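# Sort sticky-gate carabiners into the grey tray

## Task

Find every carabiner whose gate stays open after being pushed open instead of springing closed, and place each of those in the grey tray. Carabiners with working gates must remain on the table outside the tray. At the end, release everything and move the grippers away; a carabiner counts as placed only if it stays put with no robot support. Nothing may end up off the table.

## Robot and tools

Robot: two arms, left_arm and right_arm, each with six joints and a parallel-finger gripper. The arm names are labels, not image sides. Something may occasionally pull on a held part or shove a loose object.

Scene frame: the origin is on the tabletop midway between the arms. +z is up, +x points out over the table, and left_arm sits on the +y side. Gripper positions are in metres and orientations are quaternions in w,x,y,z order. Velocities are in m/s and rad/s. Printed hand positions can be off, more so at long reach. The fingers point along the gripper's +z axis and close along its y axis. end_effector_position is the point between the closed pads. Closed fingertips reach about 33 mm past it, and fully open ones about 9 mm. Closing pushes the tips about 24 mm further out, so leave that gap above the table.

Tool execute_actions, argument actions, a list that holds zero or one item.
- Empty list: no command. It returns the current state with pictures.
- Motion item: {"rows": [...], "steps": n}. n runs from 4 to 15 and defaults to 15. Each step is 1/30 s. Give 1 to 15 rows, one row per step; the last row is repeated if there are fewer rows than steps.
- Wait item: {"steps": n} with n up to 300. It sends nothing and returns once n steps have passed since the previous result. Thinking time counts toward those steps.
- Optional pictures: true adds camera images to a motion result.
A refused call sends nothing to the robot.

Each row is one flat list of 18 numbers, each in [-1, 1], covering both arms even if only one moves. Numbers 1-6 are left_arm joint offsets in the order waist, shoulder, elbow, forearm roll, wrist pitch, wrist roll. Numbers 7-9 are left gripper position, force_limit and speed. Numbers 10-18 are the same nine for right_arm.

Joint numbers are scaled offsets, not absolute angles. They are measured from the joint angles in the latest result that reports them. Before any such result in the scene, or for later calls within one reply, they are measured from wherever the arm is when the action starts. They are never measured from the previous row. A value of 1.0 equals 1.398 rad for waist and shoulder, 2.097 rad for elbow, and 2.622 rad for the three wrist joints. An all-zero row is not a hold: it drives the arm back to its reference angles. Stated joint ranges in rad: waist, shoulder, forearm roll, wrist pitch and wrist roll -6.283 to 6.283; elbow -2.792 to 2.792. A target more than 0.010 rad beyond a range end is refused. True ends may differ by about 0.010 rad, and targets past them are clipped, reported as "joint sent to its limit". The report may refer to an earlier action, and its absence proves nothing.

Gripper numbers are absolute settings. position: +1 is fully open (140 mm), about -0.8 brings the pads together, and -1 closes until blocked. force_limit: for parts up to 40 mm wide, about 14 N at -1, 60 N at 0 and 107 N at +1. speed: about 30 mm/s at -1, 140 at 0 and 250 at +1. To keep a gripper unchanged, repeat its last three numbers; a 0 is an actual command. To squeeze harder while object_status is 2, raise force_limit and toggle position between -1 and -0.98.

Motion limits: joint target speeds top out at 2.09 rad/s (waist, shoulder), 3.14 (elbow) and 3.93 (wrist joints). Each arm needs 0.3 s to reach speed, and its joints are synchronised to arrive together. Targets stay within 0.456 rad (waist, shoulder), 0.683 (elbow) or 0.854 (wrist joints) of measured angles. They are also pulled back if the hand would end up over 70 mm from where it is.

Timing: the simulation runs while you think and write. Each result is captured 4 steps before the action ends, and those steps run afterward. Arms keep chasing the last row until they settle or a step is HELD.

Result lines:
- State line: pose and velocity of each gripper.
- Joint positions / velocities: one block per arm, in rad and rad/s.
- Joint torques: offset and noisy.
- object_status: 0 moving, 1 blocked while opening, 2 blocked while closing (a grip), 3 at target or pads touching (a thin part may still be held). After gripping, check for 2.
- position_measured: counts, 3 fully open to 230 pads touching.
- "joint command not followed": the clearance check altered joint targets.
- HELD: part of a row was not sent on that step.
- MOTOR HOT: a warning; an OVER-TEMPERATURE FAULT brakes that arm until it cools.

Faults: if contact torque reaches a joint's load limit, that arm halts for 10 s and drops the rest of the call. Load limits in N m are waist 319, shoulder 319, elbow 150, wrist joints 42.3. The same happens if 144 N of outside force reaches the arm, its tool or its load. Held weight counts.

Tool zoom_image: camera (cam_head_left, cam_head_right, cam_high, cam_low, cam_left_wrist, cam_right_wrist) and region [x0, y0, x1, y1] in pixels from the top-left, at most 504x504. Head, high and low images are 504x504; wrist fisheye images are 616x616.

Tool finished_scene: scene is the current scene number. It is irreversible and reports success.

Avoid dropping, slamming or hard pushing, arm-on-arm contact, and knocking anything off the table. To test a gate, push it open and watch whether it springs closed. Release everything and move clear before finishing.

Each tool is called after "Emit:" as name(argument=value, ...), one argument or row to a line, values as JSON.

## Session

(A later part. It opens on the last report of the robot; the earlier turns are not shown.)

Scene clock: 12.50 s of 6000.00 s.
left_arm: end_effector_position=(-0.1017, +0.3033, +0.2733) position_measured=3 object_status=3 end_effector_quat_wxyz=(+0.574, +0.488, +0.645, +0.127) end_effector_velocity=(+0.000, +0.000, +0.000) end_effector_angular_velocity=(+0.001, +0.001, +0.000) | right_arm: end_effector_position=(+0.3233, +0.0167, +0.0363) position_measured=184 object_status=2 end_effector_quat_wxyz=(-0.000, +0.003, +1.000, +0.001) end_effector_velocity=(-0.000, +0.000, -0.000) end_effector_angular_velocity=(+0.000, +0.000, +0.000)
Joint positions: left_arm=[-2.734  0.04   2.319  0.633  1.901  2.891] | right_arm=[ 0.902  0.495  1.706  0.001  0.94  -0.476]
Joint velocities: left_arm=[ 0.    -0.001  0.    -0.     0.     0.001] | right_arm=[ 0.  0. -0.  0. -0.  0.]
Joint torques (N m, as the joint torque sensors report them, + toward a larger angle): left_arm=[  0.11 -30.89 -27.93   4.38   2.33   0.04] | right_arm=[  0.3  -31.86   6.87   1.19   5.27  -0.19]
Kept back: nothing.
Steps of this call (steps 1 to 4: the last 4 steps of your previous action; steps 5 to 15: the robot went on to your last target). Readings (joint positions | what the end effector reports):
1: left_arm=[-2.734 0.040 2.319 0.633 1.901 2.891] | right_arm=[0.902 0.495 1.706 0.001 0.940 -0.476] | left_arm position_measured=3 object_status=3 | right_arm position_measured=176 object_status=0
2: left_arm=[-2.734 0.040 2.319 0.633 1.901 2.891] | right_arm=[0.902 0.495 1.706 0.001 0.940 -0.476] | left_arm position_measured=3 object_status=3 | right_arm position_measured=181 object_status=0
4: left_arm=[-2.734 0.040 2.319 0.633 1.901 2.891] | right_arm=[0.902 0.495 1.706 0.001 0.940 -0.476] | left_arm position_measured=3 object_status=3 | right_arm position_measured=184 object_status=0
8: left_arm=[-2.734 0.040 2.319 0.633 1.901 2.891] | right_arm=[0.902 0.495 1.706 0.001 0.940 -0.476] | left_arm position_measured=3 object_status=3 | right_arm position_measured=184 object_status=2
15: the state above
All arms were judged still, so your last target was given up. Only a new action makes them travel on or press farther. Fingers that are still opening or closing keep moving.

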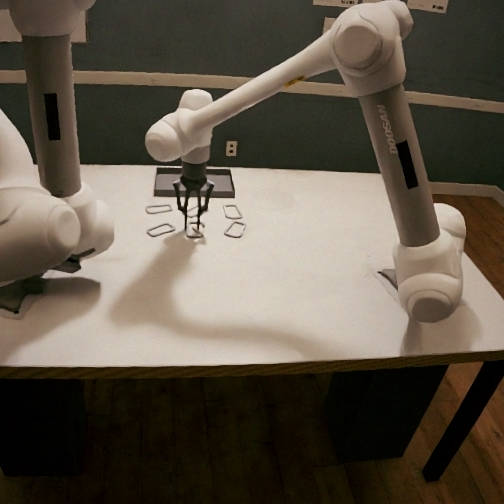

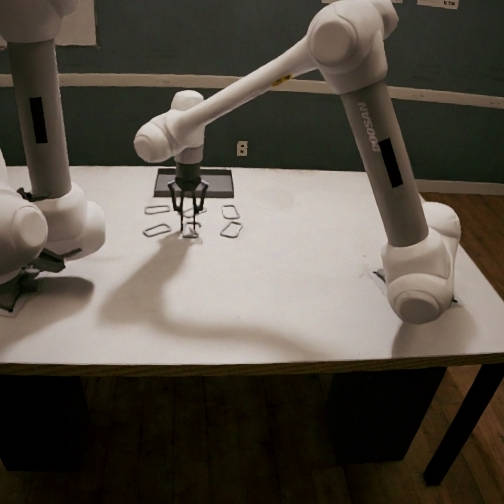

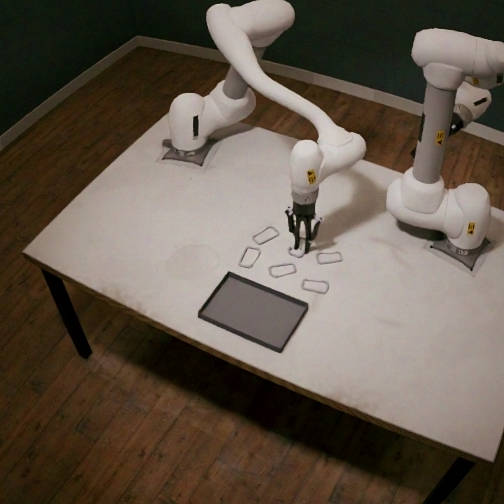

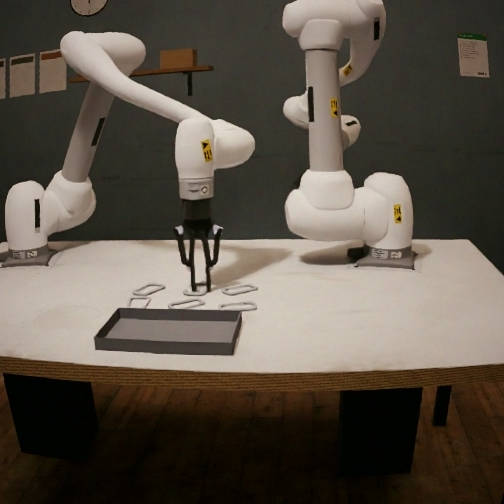

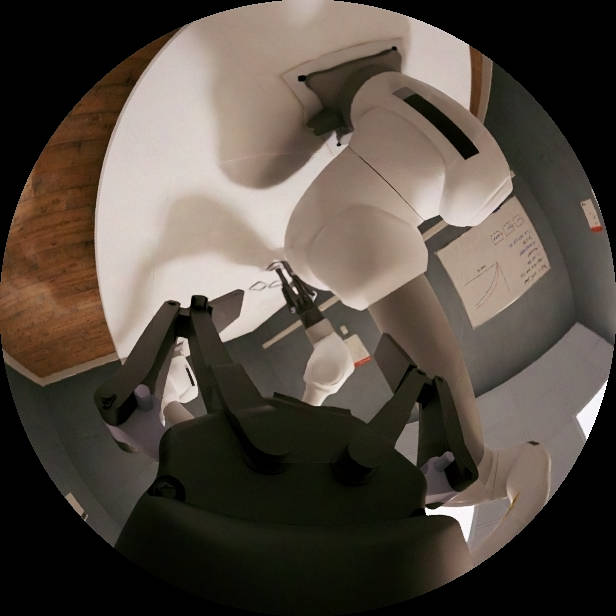

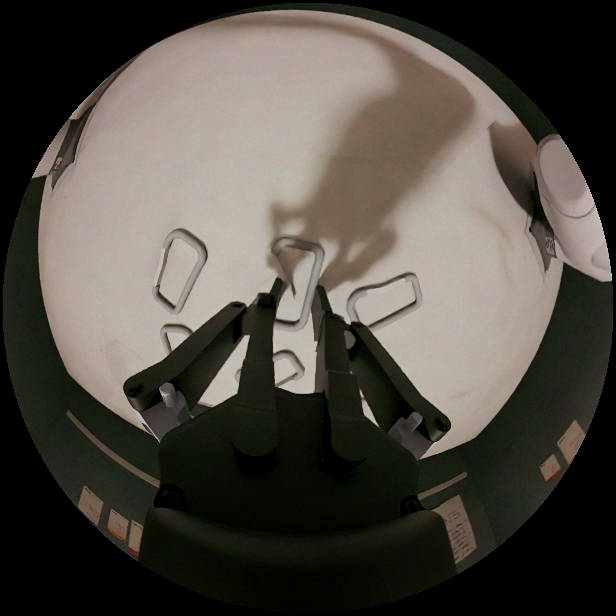

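Emit:
execute_actions(
  actions=[
    {"rows":[[0,0,0,0,0,0,1,0,0,0,-0.0027,-0.0013,0,0.0025,0,-0.6,-0.2,-0.5]],"steps":15},
  ],
)

Emit:
execute_actions(
  actions=[
    {"steps":10},
  ],
  pictures=true,
)

Scene clock: 13.03 s of 6000.00 s.
left_arm: end_effector_position=(-0.1017, +0.3033, +0.2733) position_measured=3 object_status=3 end_effector_quat_wxyz=(+0.574, +0.488, +0.645, +0.127) end_effector_velocity=(+0.000, +0.000, -0.000) end_effector_angular_velocity=(+0.000, +0.001, +0.002) | right_arm: end_effector_position=(+0.3233, +0.0167, +0.0402) position_measured=184 object_status=2 end_effector_quat_wxyz=(-0.000, +0.003, +1.000, +0.000) end_effector_velocity=(+0.001, +0.001, +0.002) end_effector_angular_velocity=(+0.003, -0.001, -0.000)
Joint positions: left_arm=[-2.734  0.04   2.319  0.633  1.901  2.891] | right_arm=[ 0.902  0.491  1.703  0.001  0.946 -0.476]
Joint velocities: left_arm=[ 0.001 -0.     0.    -0.001 -0.    -0.001] | right_arm=[-0.    -0.002 -0.002  0.     0.001 -0.   ]
Joint torques (N m, as the joint torque sensors report them, + toward a larger angle): left_arm=[  0.11 -30.82 -27.52   4.32   2.33  -0.01] | right_arm=[  3.95 -83.03 -33.2    3.88  -0.11  -0.39]
Steps of this call (steps 1 to 5: nothing new was sent; steps 6 to 16: the first 11 steps of this action). Readings (joint positions | what the end effector reports):
6: left_arm=[-2.734 0.040 2.319 0.633 1.901 2.891] | right_arm=[0.902 0.495 1.706 0.001 0.940 -0.476] | left_arm position_measured=3 object_status=3 | right_arm position_measured=184 object_status=0
7: left_arm=[-2.734 0.040 2.319 0.633 1.901 2.891] | right_arm=[0.902 0.494 1.706 0.001 0.942 -0.476] | left_arm position_measured=3 object_status=3 | right_arm position_measured=184 object_status=0
9: left_arm=[-2.734 0.040 2.319 0.633 1.901 2.891] | right_arm=[0.902 0.493 1.705 0.001 0.945 -0.476] | left_arm position_measured=3 object_status=3 | right_arm position_measured=184 object_status=0
13: left_arm=[-2.734 0.040 2.319 0.633 1.901 2.891] | right_arm=[0.902 0.492 1.704 0.001 0.946 -0.476] | left_arm position_measured=3 object_status=3 | right_arm position_measured=184 object_status=2
16: the state above

Scene clock: 13.37 s of 6000.00 s.
left_arm: end_effector_position=(-0.1017, +0.3033, +0.2733) position_measured=3 object_status=3 end_effector_quat_wxyz=(+0.574, +0.488, +0.645, +0.127) end_effector_velocity=(-0.000, +0.000, -0.000) end_effector_angular_velocity=(-0.001, +0.000, +0.000) | right_arm: end_effector_position=(+0.3234, +0.0167, +0.0403) position_measured=184 object_status=2 end_effector_quat_wxyz=(-0.000, +0.003, +1.000, +0.001) end_effector_velocity=(-0.000, +0.000, +0.000) end_effector_angular_velocity=(+0.001, +0.000, -0.000)
Joint positions: left_arm=[-2.734  0.04   2.319  0.633  1.901  2.891] | right_arm=[ 0.902  0.491  1.703  0.001  0.946 -0.476]
Joint velocities: left_arm=[-0.     0.    -0.    -0.     0.    -0.001] | right_arm=[ 0.    -0.001 -0.     0.     0.    -0.   ]
Joint torques (N m, as the joint torque sensors report them, + toward a larger angle): left_arm=[ -0.18 -31.99 -27.77   4.31   2.21   0.02] | right_arm=[  3.83 -85.3  -32.32   3.73  -0.28  -0.31]
Kept back: nothing.
Steps of this call (steps 1 to 4: the last 4 steps of your previous action; steps 5 to 10: the robot went on to your last target). Readings (joint positions | what the end effector reports):
1: left_arm=[-2.734 0.040 2.319 0.633 1.901 2.891] | right_arm=[0.902 0.491 1.703 0.001 0.946 -0.476] | left_arm position_measured=3 object_status=3 | right_arm position_measured=184 object_status=2
2: left_arm=[-2.734 0.040 2.319 0.633 1.901 2.891] | right_arm=[0.902 0.491 1.703 0.001 0.946 -0.476] | left_arm position_measured=3 object_status=3 | right_arm position_measured=184 object_status=2
4: left_arm=[-2.734 0.040 2.319 0.633 1.901 2.891] | right_arm=[0.902 0.491 1.703 0.001 0.946 -0.476] | left_arm position_measured=3 object_status=3 | right_arm position_measured=184 object_status=2
8: left_arm=[-2.734 0.040 2.319 0.633 1.901 2.891] | right_arm=[0.902 0.491 1.703 0.001 0.946 -0.476] | left_arm position_measured=3 object_status=3 | right_arm position_measured=184 object_status=2
10: the state above

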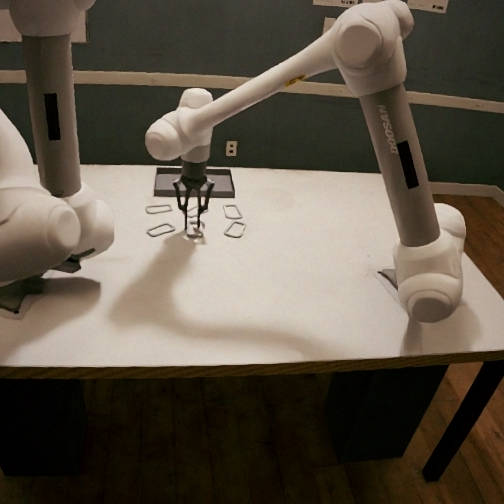

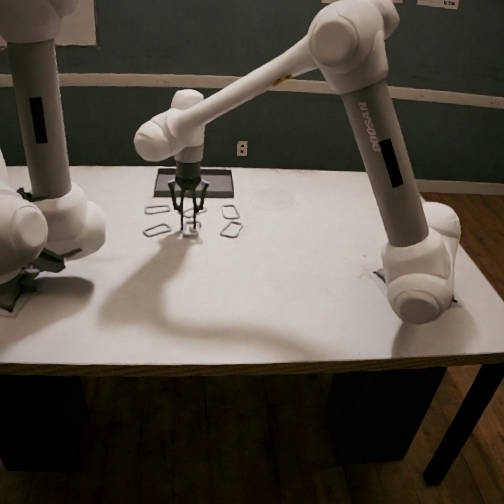

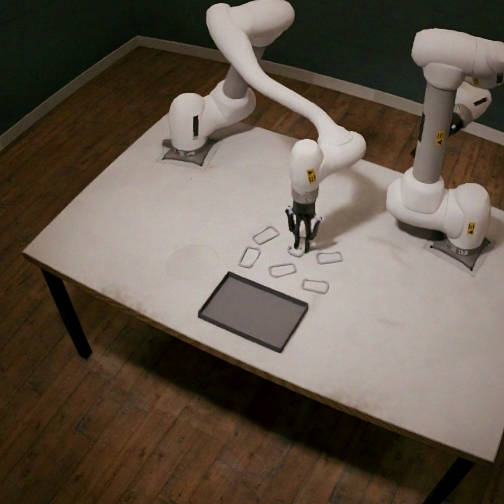

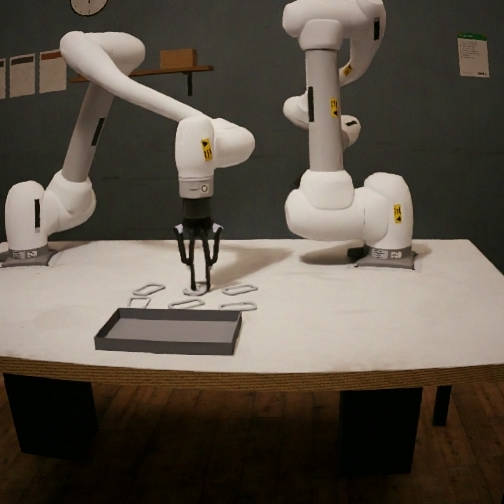

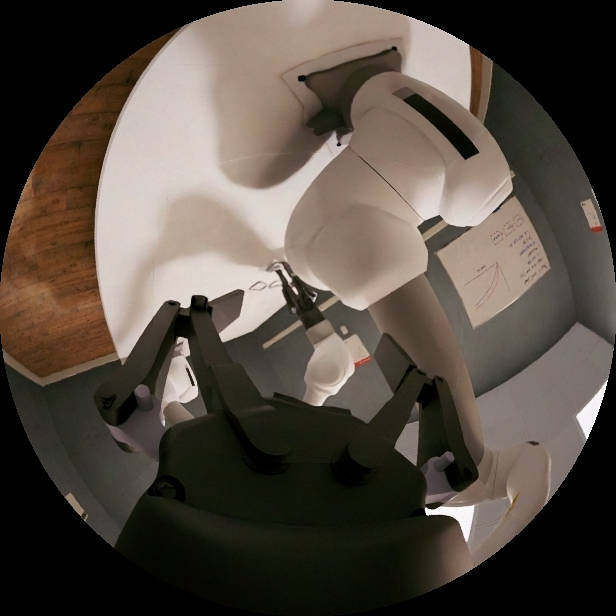

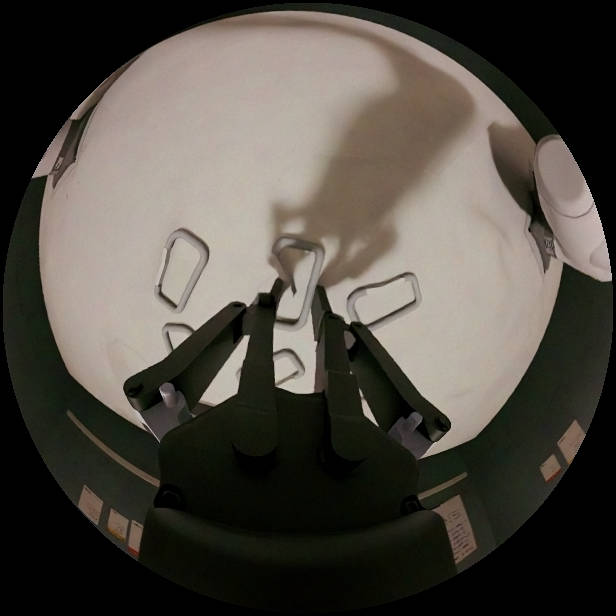

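Emit:
execute_actions(
  actions=[
    {"rows":[[0,0,0,0,0,0,1,0,0,0,0,0,0,0,0,0.08,0,0]],"steps":15},
  ],
  pictures=true,
)

Emit:
zoom_image(
  camera="cam_right_wrist",
  region=[220, 210, 380, 350],
)

Scene clock: 13.87 s of 6000.00 s.
left_arm: end_effector_position=(-0.1017, +0.3033, +0.2733) position_measured=3 object_status=3 end_effector_quat_wxyz=(+0.574, +0.488, +0.645, +0.127) end_effector_velocity=(+0.000, -0.000, +0.000) end_effector_angular_velocity=(-0.001, +0.001, +0.002) | right_arm: end_effector_position=(+0.3234, +0.0167, +0.0404) position_measured=119 object_status=0 end_effector_quat_wxyz=(-0.000, +0.003, +1.000, +0.001) end_effector_velocity=(-0.000, -0.000, -0.001) end_effector_angular_velocity=(-0.002, +0.001, -0.001)
Joint positions: left_arm=[-2.734  0.04   2.319  0.633  1.901  2.891] | right_arm=[ 0.902  0.491  1.703  0.001  0.946 -0.476]
Joint velocities: left_arm=[ 0.002 -0.    -0.     0.     0.    -0.001] | right_arm=[ 0.     0.002  0.    -0.     0.     0.001]
Joint torques (N m, as the joint torque sensors report them, + toward a larger angle): left_arm=[  0.04 -30.8  -27.67   4.39   2.27   0.01] | right_arm=[  2.53 -84.52 -32.43   3.63  -0.07  -0.46]
Steps of this call (steps 1 to 4: the robot went on to your last target; steps 5 to 15: the first 11 steps of this action). Readings (joint positions | what the end effector reports):
5: left_arm=[-2.734 0.040 2.319 0.633 1.901 2.891] | right_arm=[0.902 0.491 1.703 0.001 0.946 -0.476] | left_arm position_measured=3 object_status=3 | right_arm position_measured=184 object_status=0
6: left_arm=[-2.734 0.040 2.319 0.633 1.901 2.891] | right_arm=[0.902 0.491 1.703 0.001 0.946 -0.476] | left_arm position_measured=3 object_status=3 | right_arm position_measured=184 object_status=0
8: left_arm=[-2.734 0.040 2.319 0.633 1.901 2.891] | right_arm=[0.902 0.491 1.703 0.001 0.946 -0.476] | left_arm position_measured=3 object_status=3 | right_arm position_measured=166 object_status=0
12: left_arm=[-2.734 0.040 2.319 0.633 1.901 2.891] | right_arm=[0.902 0.491 1.703 0.001 0.946 -0.476] | left_arm position_measured=3 object_status=3 | right_arm position_measured=136 object_status=0
15: the state above

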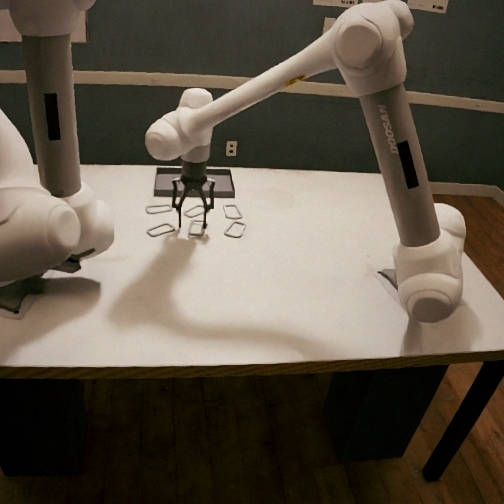

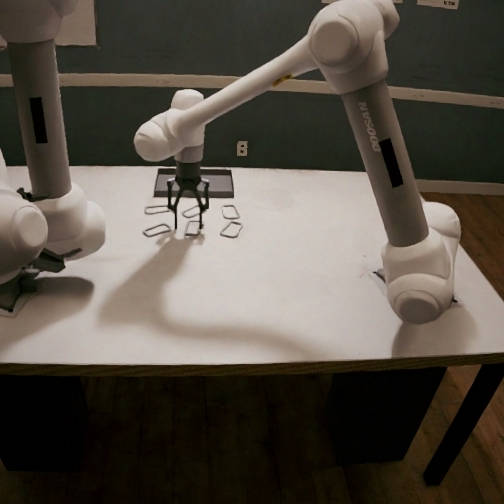

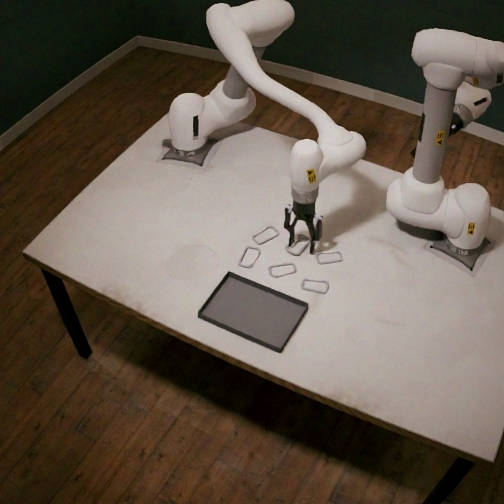

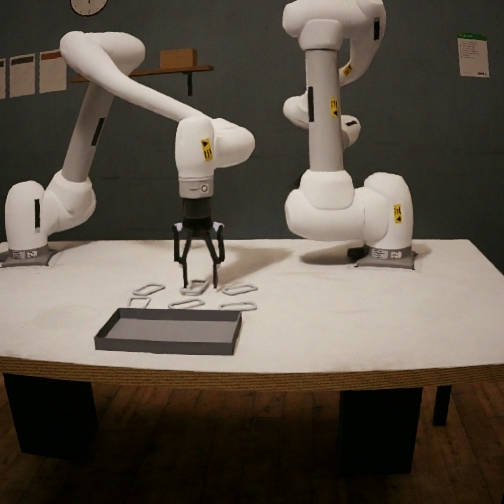

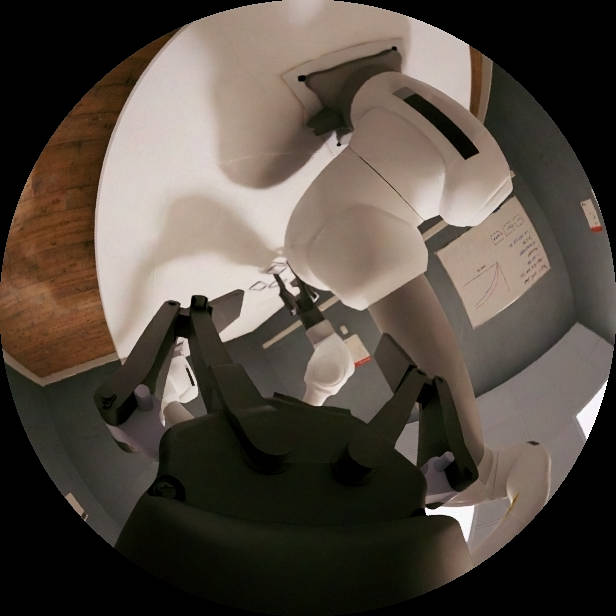

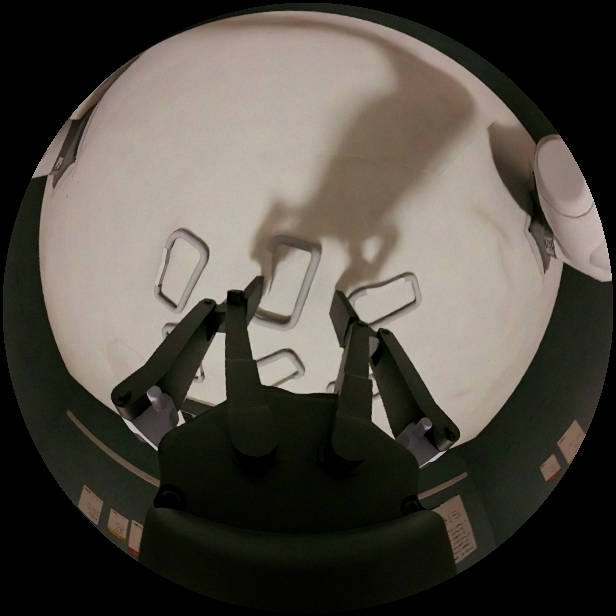

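Region (220, 210, 380, 350) of cam_right_wrist's 616x616 image, scaled by 3.150, with more detail than that image has; it fills the top 441 rows of this view, and the rest is white.

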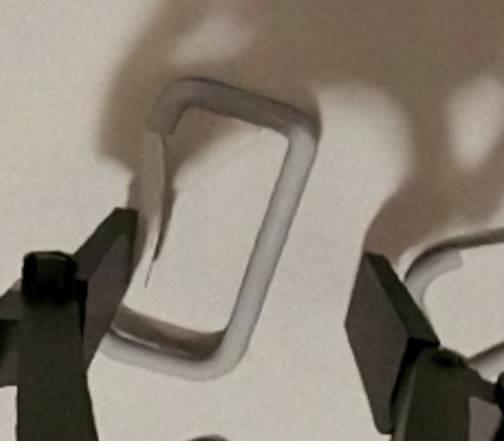

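Emit:
execute_actions(
  actions=[
    {"rows":[[0,0,0,0,0,0,1,0,0,0,-0.027,-0.011,0,0.023,0,0.3,0,0]],"steps":15},
  ],
)

Emit:
execute_actions(
  actions=[
    {"steps":4},
  ],
  pictures=true,
)

Emit:
zoom_image(
  camera="cam_right_wrist",
  region=[140, 200, 440, 400],
)

Scene clock: 14.50 s of 6000.00 s.
left_arm: end_effector_position=(-0.1017, +0.3033, +0.2733) position_measured=3 object_status=3 end_effector_quat_wxyz=(+0.574, +0.488, +0.645, +0.127) end_effector_velocity=(-0.000, -0.000, +0.000) end_effector_angular_velocity=(-0.002, +0.000, +0.000) | right_arm: end_effector_position=(+0.3226, +0.0152, +0.0787) position_measured=91 object_status=3 end_effector_quat_wxyz=(+0.000, +0.003, +1.000, +0.001) end_effector_velocity=(-0.000, -0.000, +0.005) end_effector_angular_velocity=(-0.000, +0.001, -0.000)
Joint positions: left_arm=[-2.734  0.04   2.319  0.633  1.901  2.891] | right_arm=[ 0.902  0.454  1.68   0.001  1.006 -0.476]
Joint velocities: left_arm=[-0.001  0.001  0.     0.     0.    -0.003] | right_arm=[-0.    -0.004 -0.004  0.001  0.008 -0.   ]
Joint torques (N m, as the joint torque sensors report them, + toward a larger angle): left_arm=[ -0.05 -31.08 -27.78   4.32   2.11   0.05] | right_arm=[  3.08 -82.36 -33.62   3.66   0.29  -0.55]
Steps of this call (steps 1 to 4: the last 4 steps of your previous action; steps 5 to 8: the robot went on to your last target; steps 9 to 19: the first 11 steps of this action). Readings (joint positions | what the end effector reports):
9: left_arm=[-2.734 0.040 2.319 0.633 1.901 2.891] | right_arm=[0.902 0.491 1.703 0.001 0.947 -0.476] | left_arm position_measured=3 object_status=3 | right_arm position_measured=119 object_status=0
10: left_arm=[-2.734 0.040 2.319 0.633 1.901 2.891] | right_arm=[0.902 0.488 1.701 0.001 0.952 -0.476] | left_arm position_measured=3 object_status=3 | right_arm position_measured=116 object_status=0
12: left_arm=[-2.734 0.040 2.319 0.633 1.901 2.891] | right_arm=[0.902 0.468 1.689 0.001 0.983 -0.476] | left_arm position_measured=3 object_status=3 | right_arm position_measured=101 object_status=0
16: left_arm=[-2.734 0.040 2.319 0.633 1.901 2.891] | right_arm=[0.902 0.455 1.681 0.001 1.004 -0.476] | left_arm position_measured=3 object_status=3 | right_arm position_measured=91 object_status=0
19: the state above

Scene clock: 14.63 s of 6000.00 s.
left_arm: end_effector_position=(-0.1017, +0.3033, +0.2733) position_measured=3 object_status=3 end_effector_quat_wxyz=(+0.574, +0.488, +0.645, +0.127) end_effector_velocity=(-0.000, +0.000, -0.000) end_effector_angular_velocity=(-0.001, +0.000, -0.001) | right_arm: end_effector_position=(+0.3226, +0.0152, +0.0791) position_measured=91 object_status=3 end_effector_quat_wxyz=(+0.000, +0.003, +1.000, +0.001) end_effector_velocity=(+0.000, +0.000, +0.002) end_effector_angular_velocity=(+0.001, -0.001, +0.000)
Joint positions: left_arm=[-2.734  0.04   2.319  0.633  1.901  2.891] | right_arm=[ 0.902  0.453  1.68   0.001  1.007 -0.476]
Joint velocities: left_arm=[-0.001  0.     0.    -0.     0.    -0.001] | right_arm=[ 0.    -0.002 -0.001 -0.001  0.001 -0.   ]
Joint torques (N m, as the joint torque sensors report them, + toward a larger angle): left_arm=[  0.16 -31.42 -27.37   4.41   2.15   0.11] | right_arm=[  2.49 -81.09 -34.     3.79  -0.06  -0.38]
Kept back: nothing.
Steps of this call (steps 1 to 4: the last 4 steps of your previous action). Readings (joint positions | what the end effector reports):
1: left_arm=[-2.734 0.040 2.319 0.633 1.901 2.891] | right_arm=[0.902 0.454 1.680 0.001 1.006 -0.476] | left_arm position_measured=3 object_status=3 | right_arm position_measured=91 object_status=3
2: left_arm=[-2.734 0.040 2.319 0.633 1.901 2.891] | right_arm=[0.902 0.453 1.680 0.001 1.007 -0.476] | left_arm position_measured=3 object_status=3 | right_arm position_measured=91 object_status=3
4: the state above

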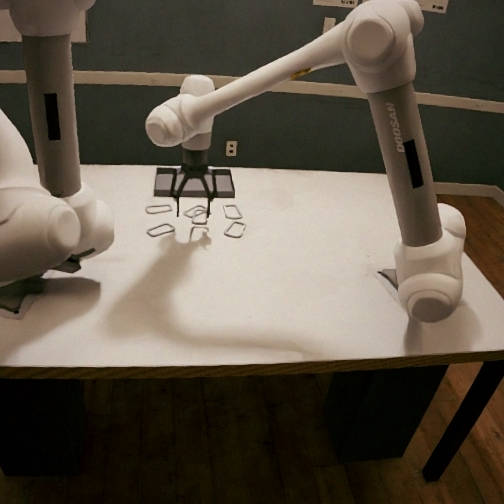

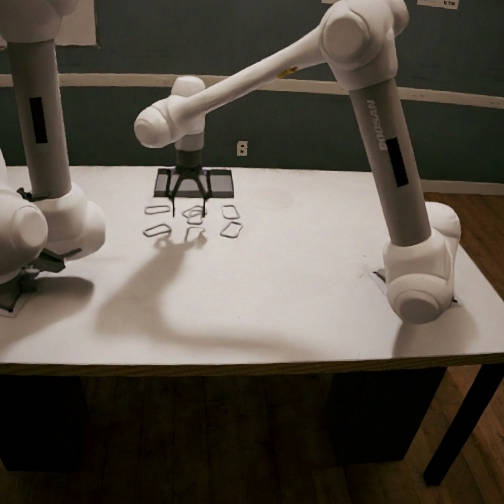

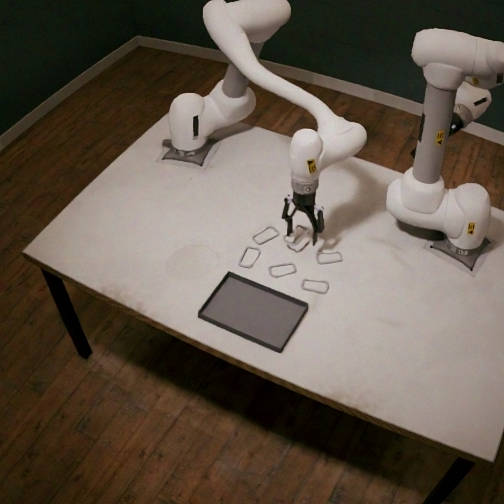

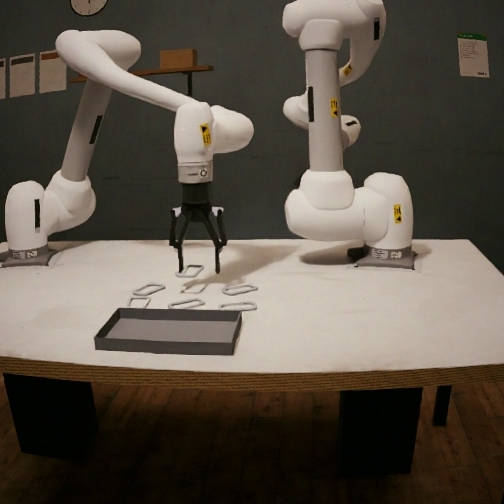

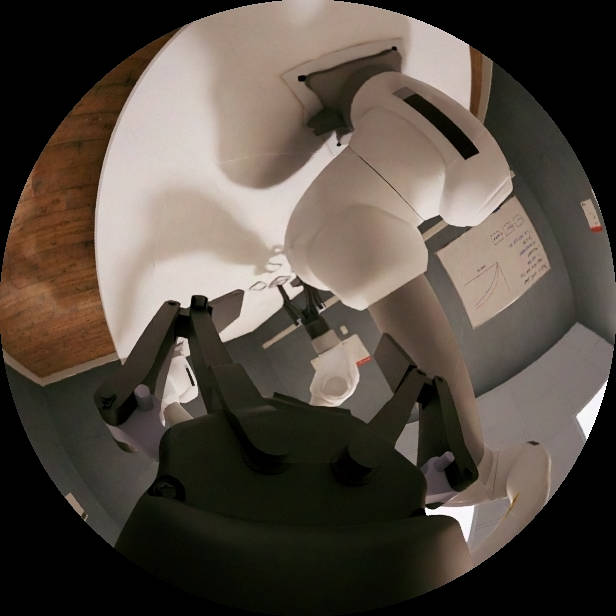

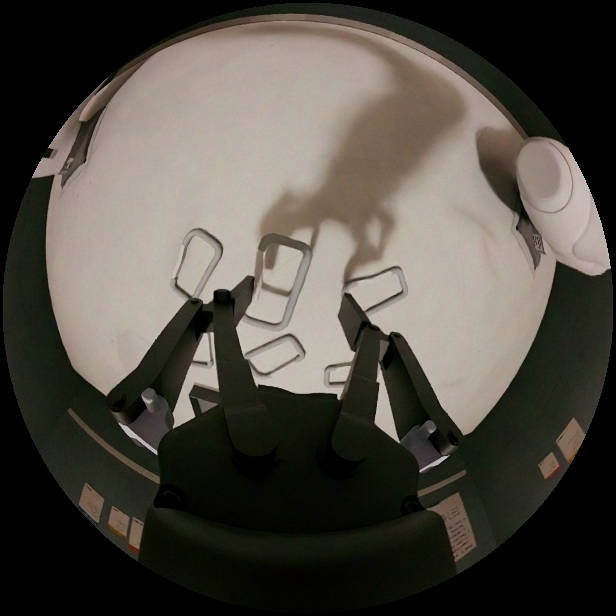

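Region (140, 200, 440, 400) of cam_right_wrist's 616x616 image, scaled by 1.680, with more detail than that image has.

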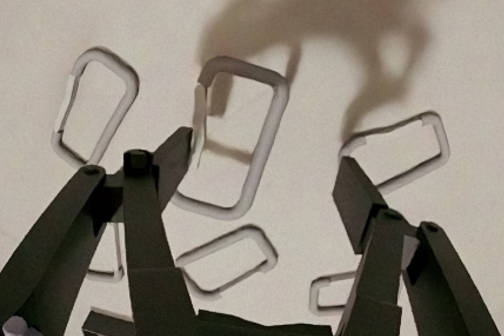

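Emit:
zoom_image(
  camera="cam_low",
  region=[120, 220, 280, 320],
)

Emit:
zoom_image(
  camera="cam_high",
  region=[230, 190, 360, 300],
)

Region (120, 220, 280, 320) of cam_low's 504x504 image, scaled by 3.150, with more detail than that image has; it fills the top 315 rows of this view, and the rest is white.

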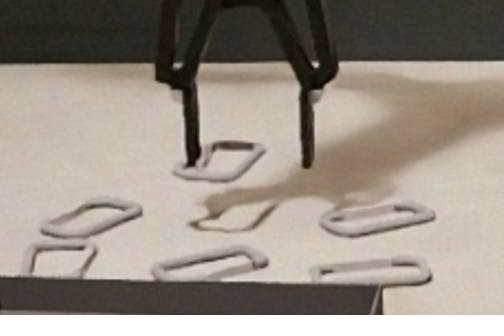

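Region (230, 190, 360, 300) of cam_high's 504x504 image, scaled by 3.877, with more detail than that image has; it fills the top 426 rows of this view, and the rest is white.

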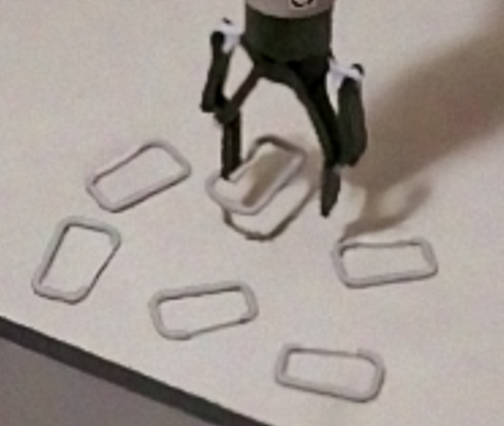

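Emit:
execute_actions(
  actions=[
    {"rows":[[0,0,0,0,0,0,1,0,0,0,0.012,0.005,0,-0.010,0,0.3,0,0],[0,0,0,0,0,0,1,0,0,0,0.012,0.005,0,-0.010,0,0.3,0,0],[0,0,0,0,0,0,1,0,0,0,0.02,0.008,0,-0.017,0,0.3,0,0],[0,0,0,0,0,0,1,0,0,0,0.02,0.008,0,-0.017,0,0.3,0,0],[0,0,0,0,0,0,1,0,0,0,0.028,0.0115,0,-0.024,0,0.3,0,0]],"steps":15},
  ],
)

Emit:
execute_actions(
  actions=[
    {"steps":6},
  ],
  pictures=true,
)

Emit:
zoom_image(
  camera="cam_right_wrist",
  region=[200, 200, 380, 360],
)

Emit:
zoom_image(
  camera="cam_high",
  region=[250, 200, 350, 280],
)

Scene clock: 15.57 s of 6000.00 s.
left_arm: end_effector_position=(-0.1017, +0.3033, +0.2733) position_measured=3 object_status=3 end_effector_quat_wxyz=(+0.574, +0.488, +0.645, +0.127) end_effector_velocity=(+0.001, -0.000, +0.001) end_effector_angular_velocity=(+0.000, +0.003, +0.001) | right_arm: end_effector_position=(+0.3234, +0.0167, +0.0400) position_measured=91 object_status=3 end_effector_quat_wxyz=(-0.000, +0.003, +1.000, +0.001) end_effector_velocity=(+0.001, +0.001, -0.014) end_effector_angular_velocity=(+0.004, -0.003, +0.002)
Joint positions: left_arm=[-2.734  0.04   2.319  0.633  1.901  2.891] | right_arm=[ 0.902  0.491  1.704  0.001  0.946 -0.476]
Joint velocities: left_arm=[ 0.001 -0.003 -0.     0.    -0.     0.001] | right_arm=[ 0.     0.013  0.01  -0.001 -0.029 -0.001]
Joint torques (N m, as the joint torque sensors report them, + toward a larger angle): left_arm=[ -0.67 -31.53 -27.48   4.33   2.24   0.02] | right_arm=[  3.76 -88.67 -33.6    3.84  -0.18  -0.09]
Steps of this call (steps 1 to 15: the robot went on to your last target; steps 16 to 17: nothing new was sent; steps 18 to 28: the first 11 steps of this action). Readings (joint positions | what the end effector reports):
18: left_arm=[-2.734 0.040 2.319 0.633 1.901 2.891] | right_arm=[0.902 0.453 1.680 0.001 1.007 -0.476] | left_arm position_measured=3 object_status=3 | right_arm position_measured=91 object_status=3
19: left_arm=[-2.734 0.040 2.319 0.633 1.901 2.891] | right_arm=[0.902 0.455 1.681 0.001 1.003 -0.476] | left_arm position_measured=3 object_status=3 | right_arm position_measured=91 object_status=3
21: left_arm=[-2.734 0.040 2.319 0.633 1.901 2.891] | right_arm=[0.902 0.466 1.688 0.001 0.986 -0.476] | left_arm position_measured=3 object_status=3 | right_arm position_measured=91 object_status=3
25: left_arm=[-2.734 0.040 2.319 0.633 1.901 2.891] | right_arm=[0.902 0.487 1.701 0.001 0.953 -0.476] | left_arm position_measured=3 object_status=3 | right_arm position_measured=91 object_status=3
28: the state above

Scene clock: 15.77 s of 6000.00 s.
left_arm: end_effector_position=(-0.1017, +0.3033, +0.2733) position_measured=3 object_status=3 end_effector_quat_wxyz=(+0.574, +0.488, +0.645, +0.127) end_effector_velocity=(+0.000, -0.001, +0.000) end_effector_angular_velocity=(-0.001, -0.001, -0.000) | right_arm: end_effector_position=(+0.3234, +0.0167, +0.0389) position_measured=91 object_status=3 end_effector_quat_wxyz=(-0.000, +0.003, +1.000, +0.001) end_effector_velocity=(-0.000, -0.000, -0.002) end_effector_angular_velocity=(-0.001, +0.000, -0.000)
Joint positions: left_arm=[-2.734  0.04   2.319  0.633  1.901  2.891] | right_arm=[ 0.902  0.492  1.704  0.001  0.944 -0.476]
Joint velocities: left_arm=[0.001 0.    0.    0.002 0.    0.   ] | right_arm=[ 0.     0.002  0.001 -0.    -0.002  0.001]
Joint torques (N m, as the joint torque sensors report them, + toward a larger angle): left_arm=[ -0.2  -31.13 -27.79   4.32   2.22   0.08] | right_arm=[  2.96 -85.16 -32.43   3.9   -0.22  -0.23]
Kept back: nothing.
Steps of this call (steps 1 to 4: the last 4 steps of your previous action; steps 5 to 6: the robot went on to your last target). Readings (joint positions | what the end effector reports):
1: left_arm=[-2.734 0.040 2.319 0.633 1.901 2.891] | right_arm=[0.902 0.492 1.704 0.001 0.945 -0.476] | left_arm position_measured=3 object_status=3 | right_arm position_measured=91 object_status=3
2: left_arm=[-2.734 0.040 2.319 0.633 1.901 2.891] | right_arm=[0.902 0.492 1.704 0.001 0.944 -0.476] | left_arm position_measured=3 object_status=3 | right_arm position_measured=91 object_status=3
4: left_arm=[-2.734 0.040 2.319 0.633 1.901 2.891] | right_arm=[0.902 0.492 1.704 0.001 0.944 -0.476] | left_arm position_measured=3 object_status=3 | right_arm position_measured=91 object_status=3
6: the state above

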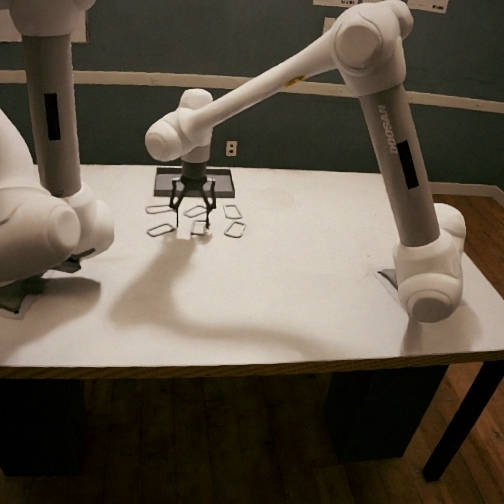

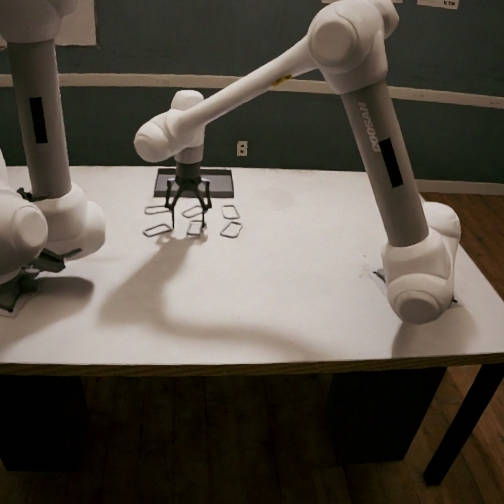

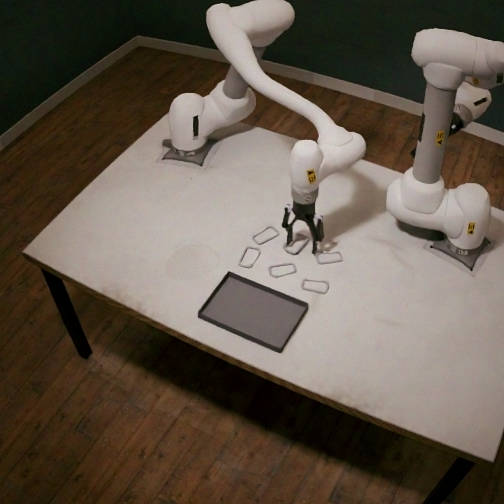

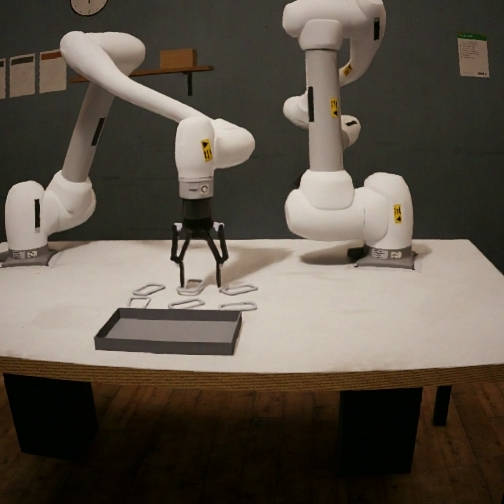

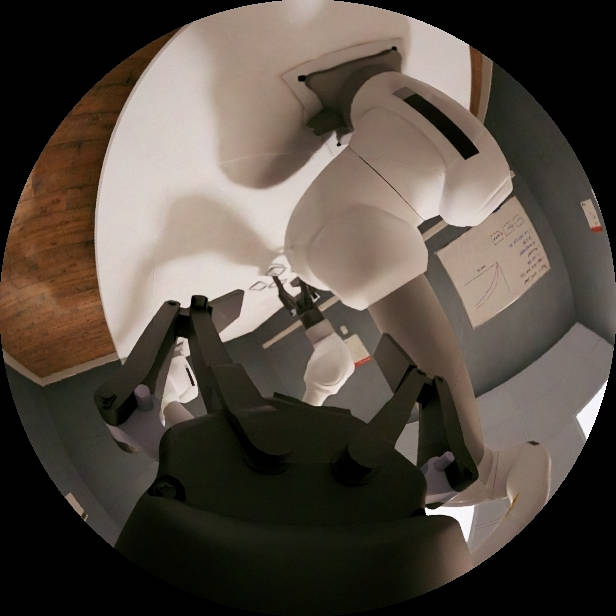

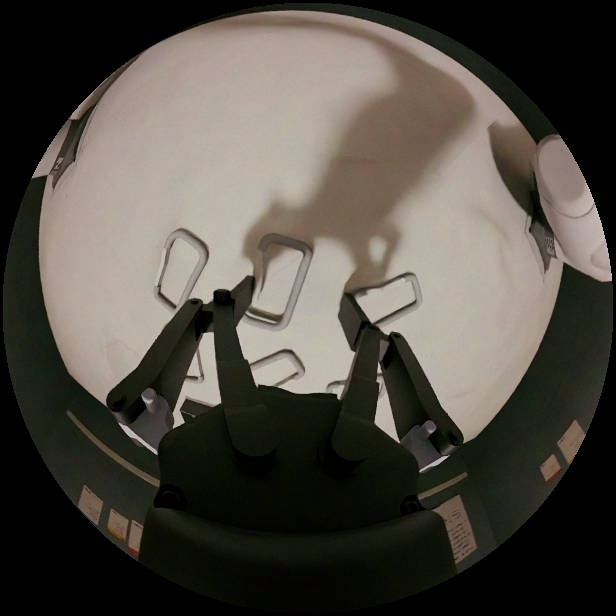

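Region (200, 200, 380, 360) of cam_right_wrist's 616x616 image, scaled by 2.800, with more detail than that image has.

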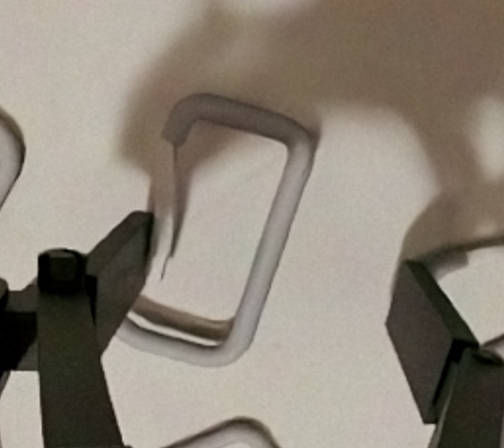

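Region (250, 200, 350, 280) of cam_high's 504x504 image, scaled by 5.040, with more detail than that image has; it fills the top 403 rows of this view, and the rest is white.

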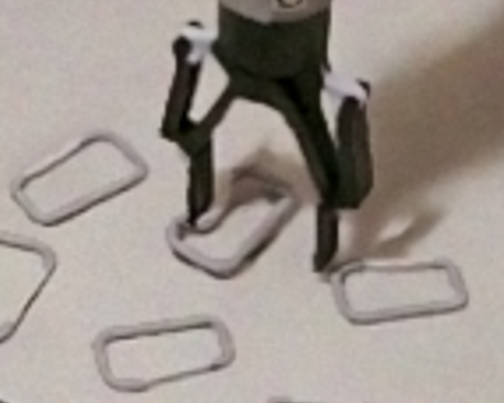

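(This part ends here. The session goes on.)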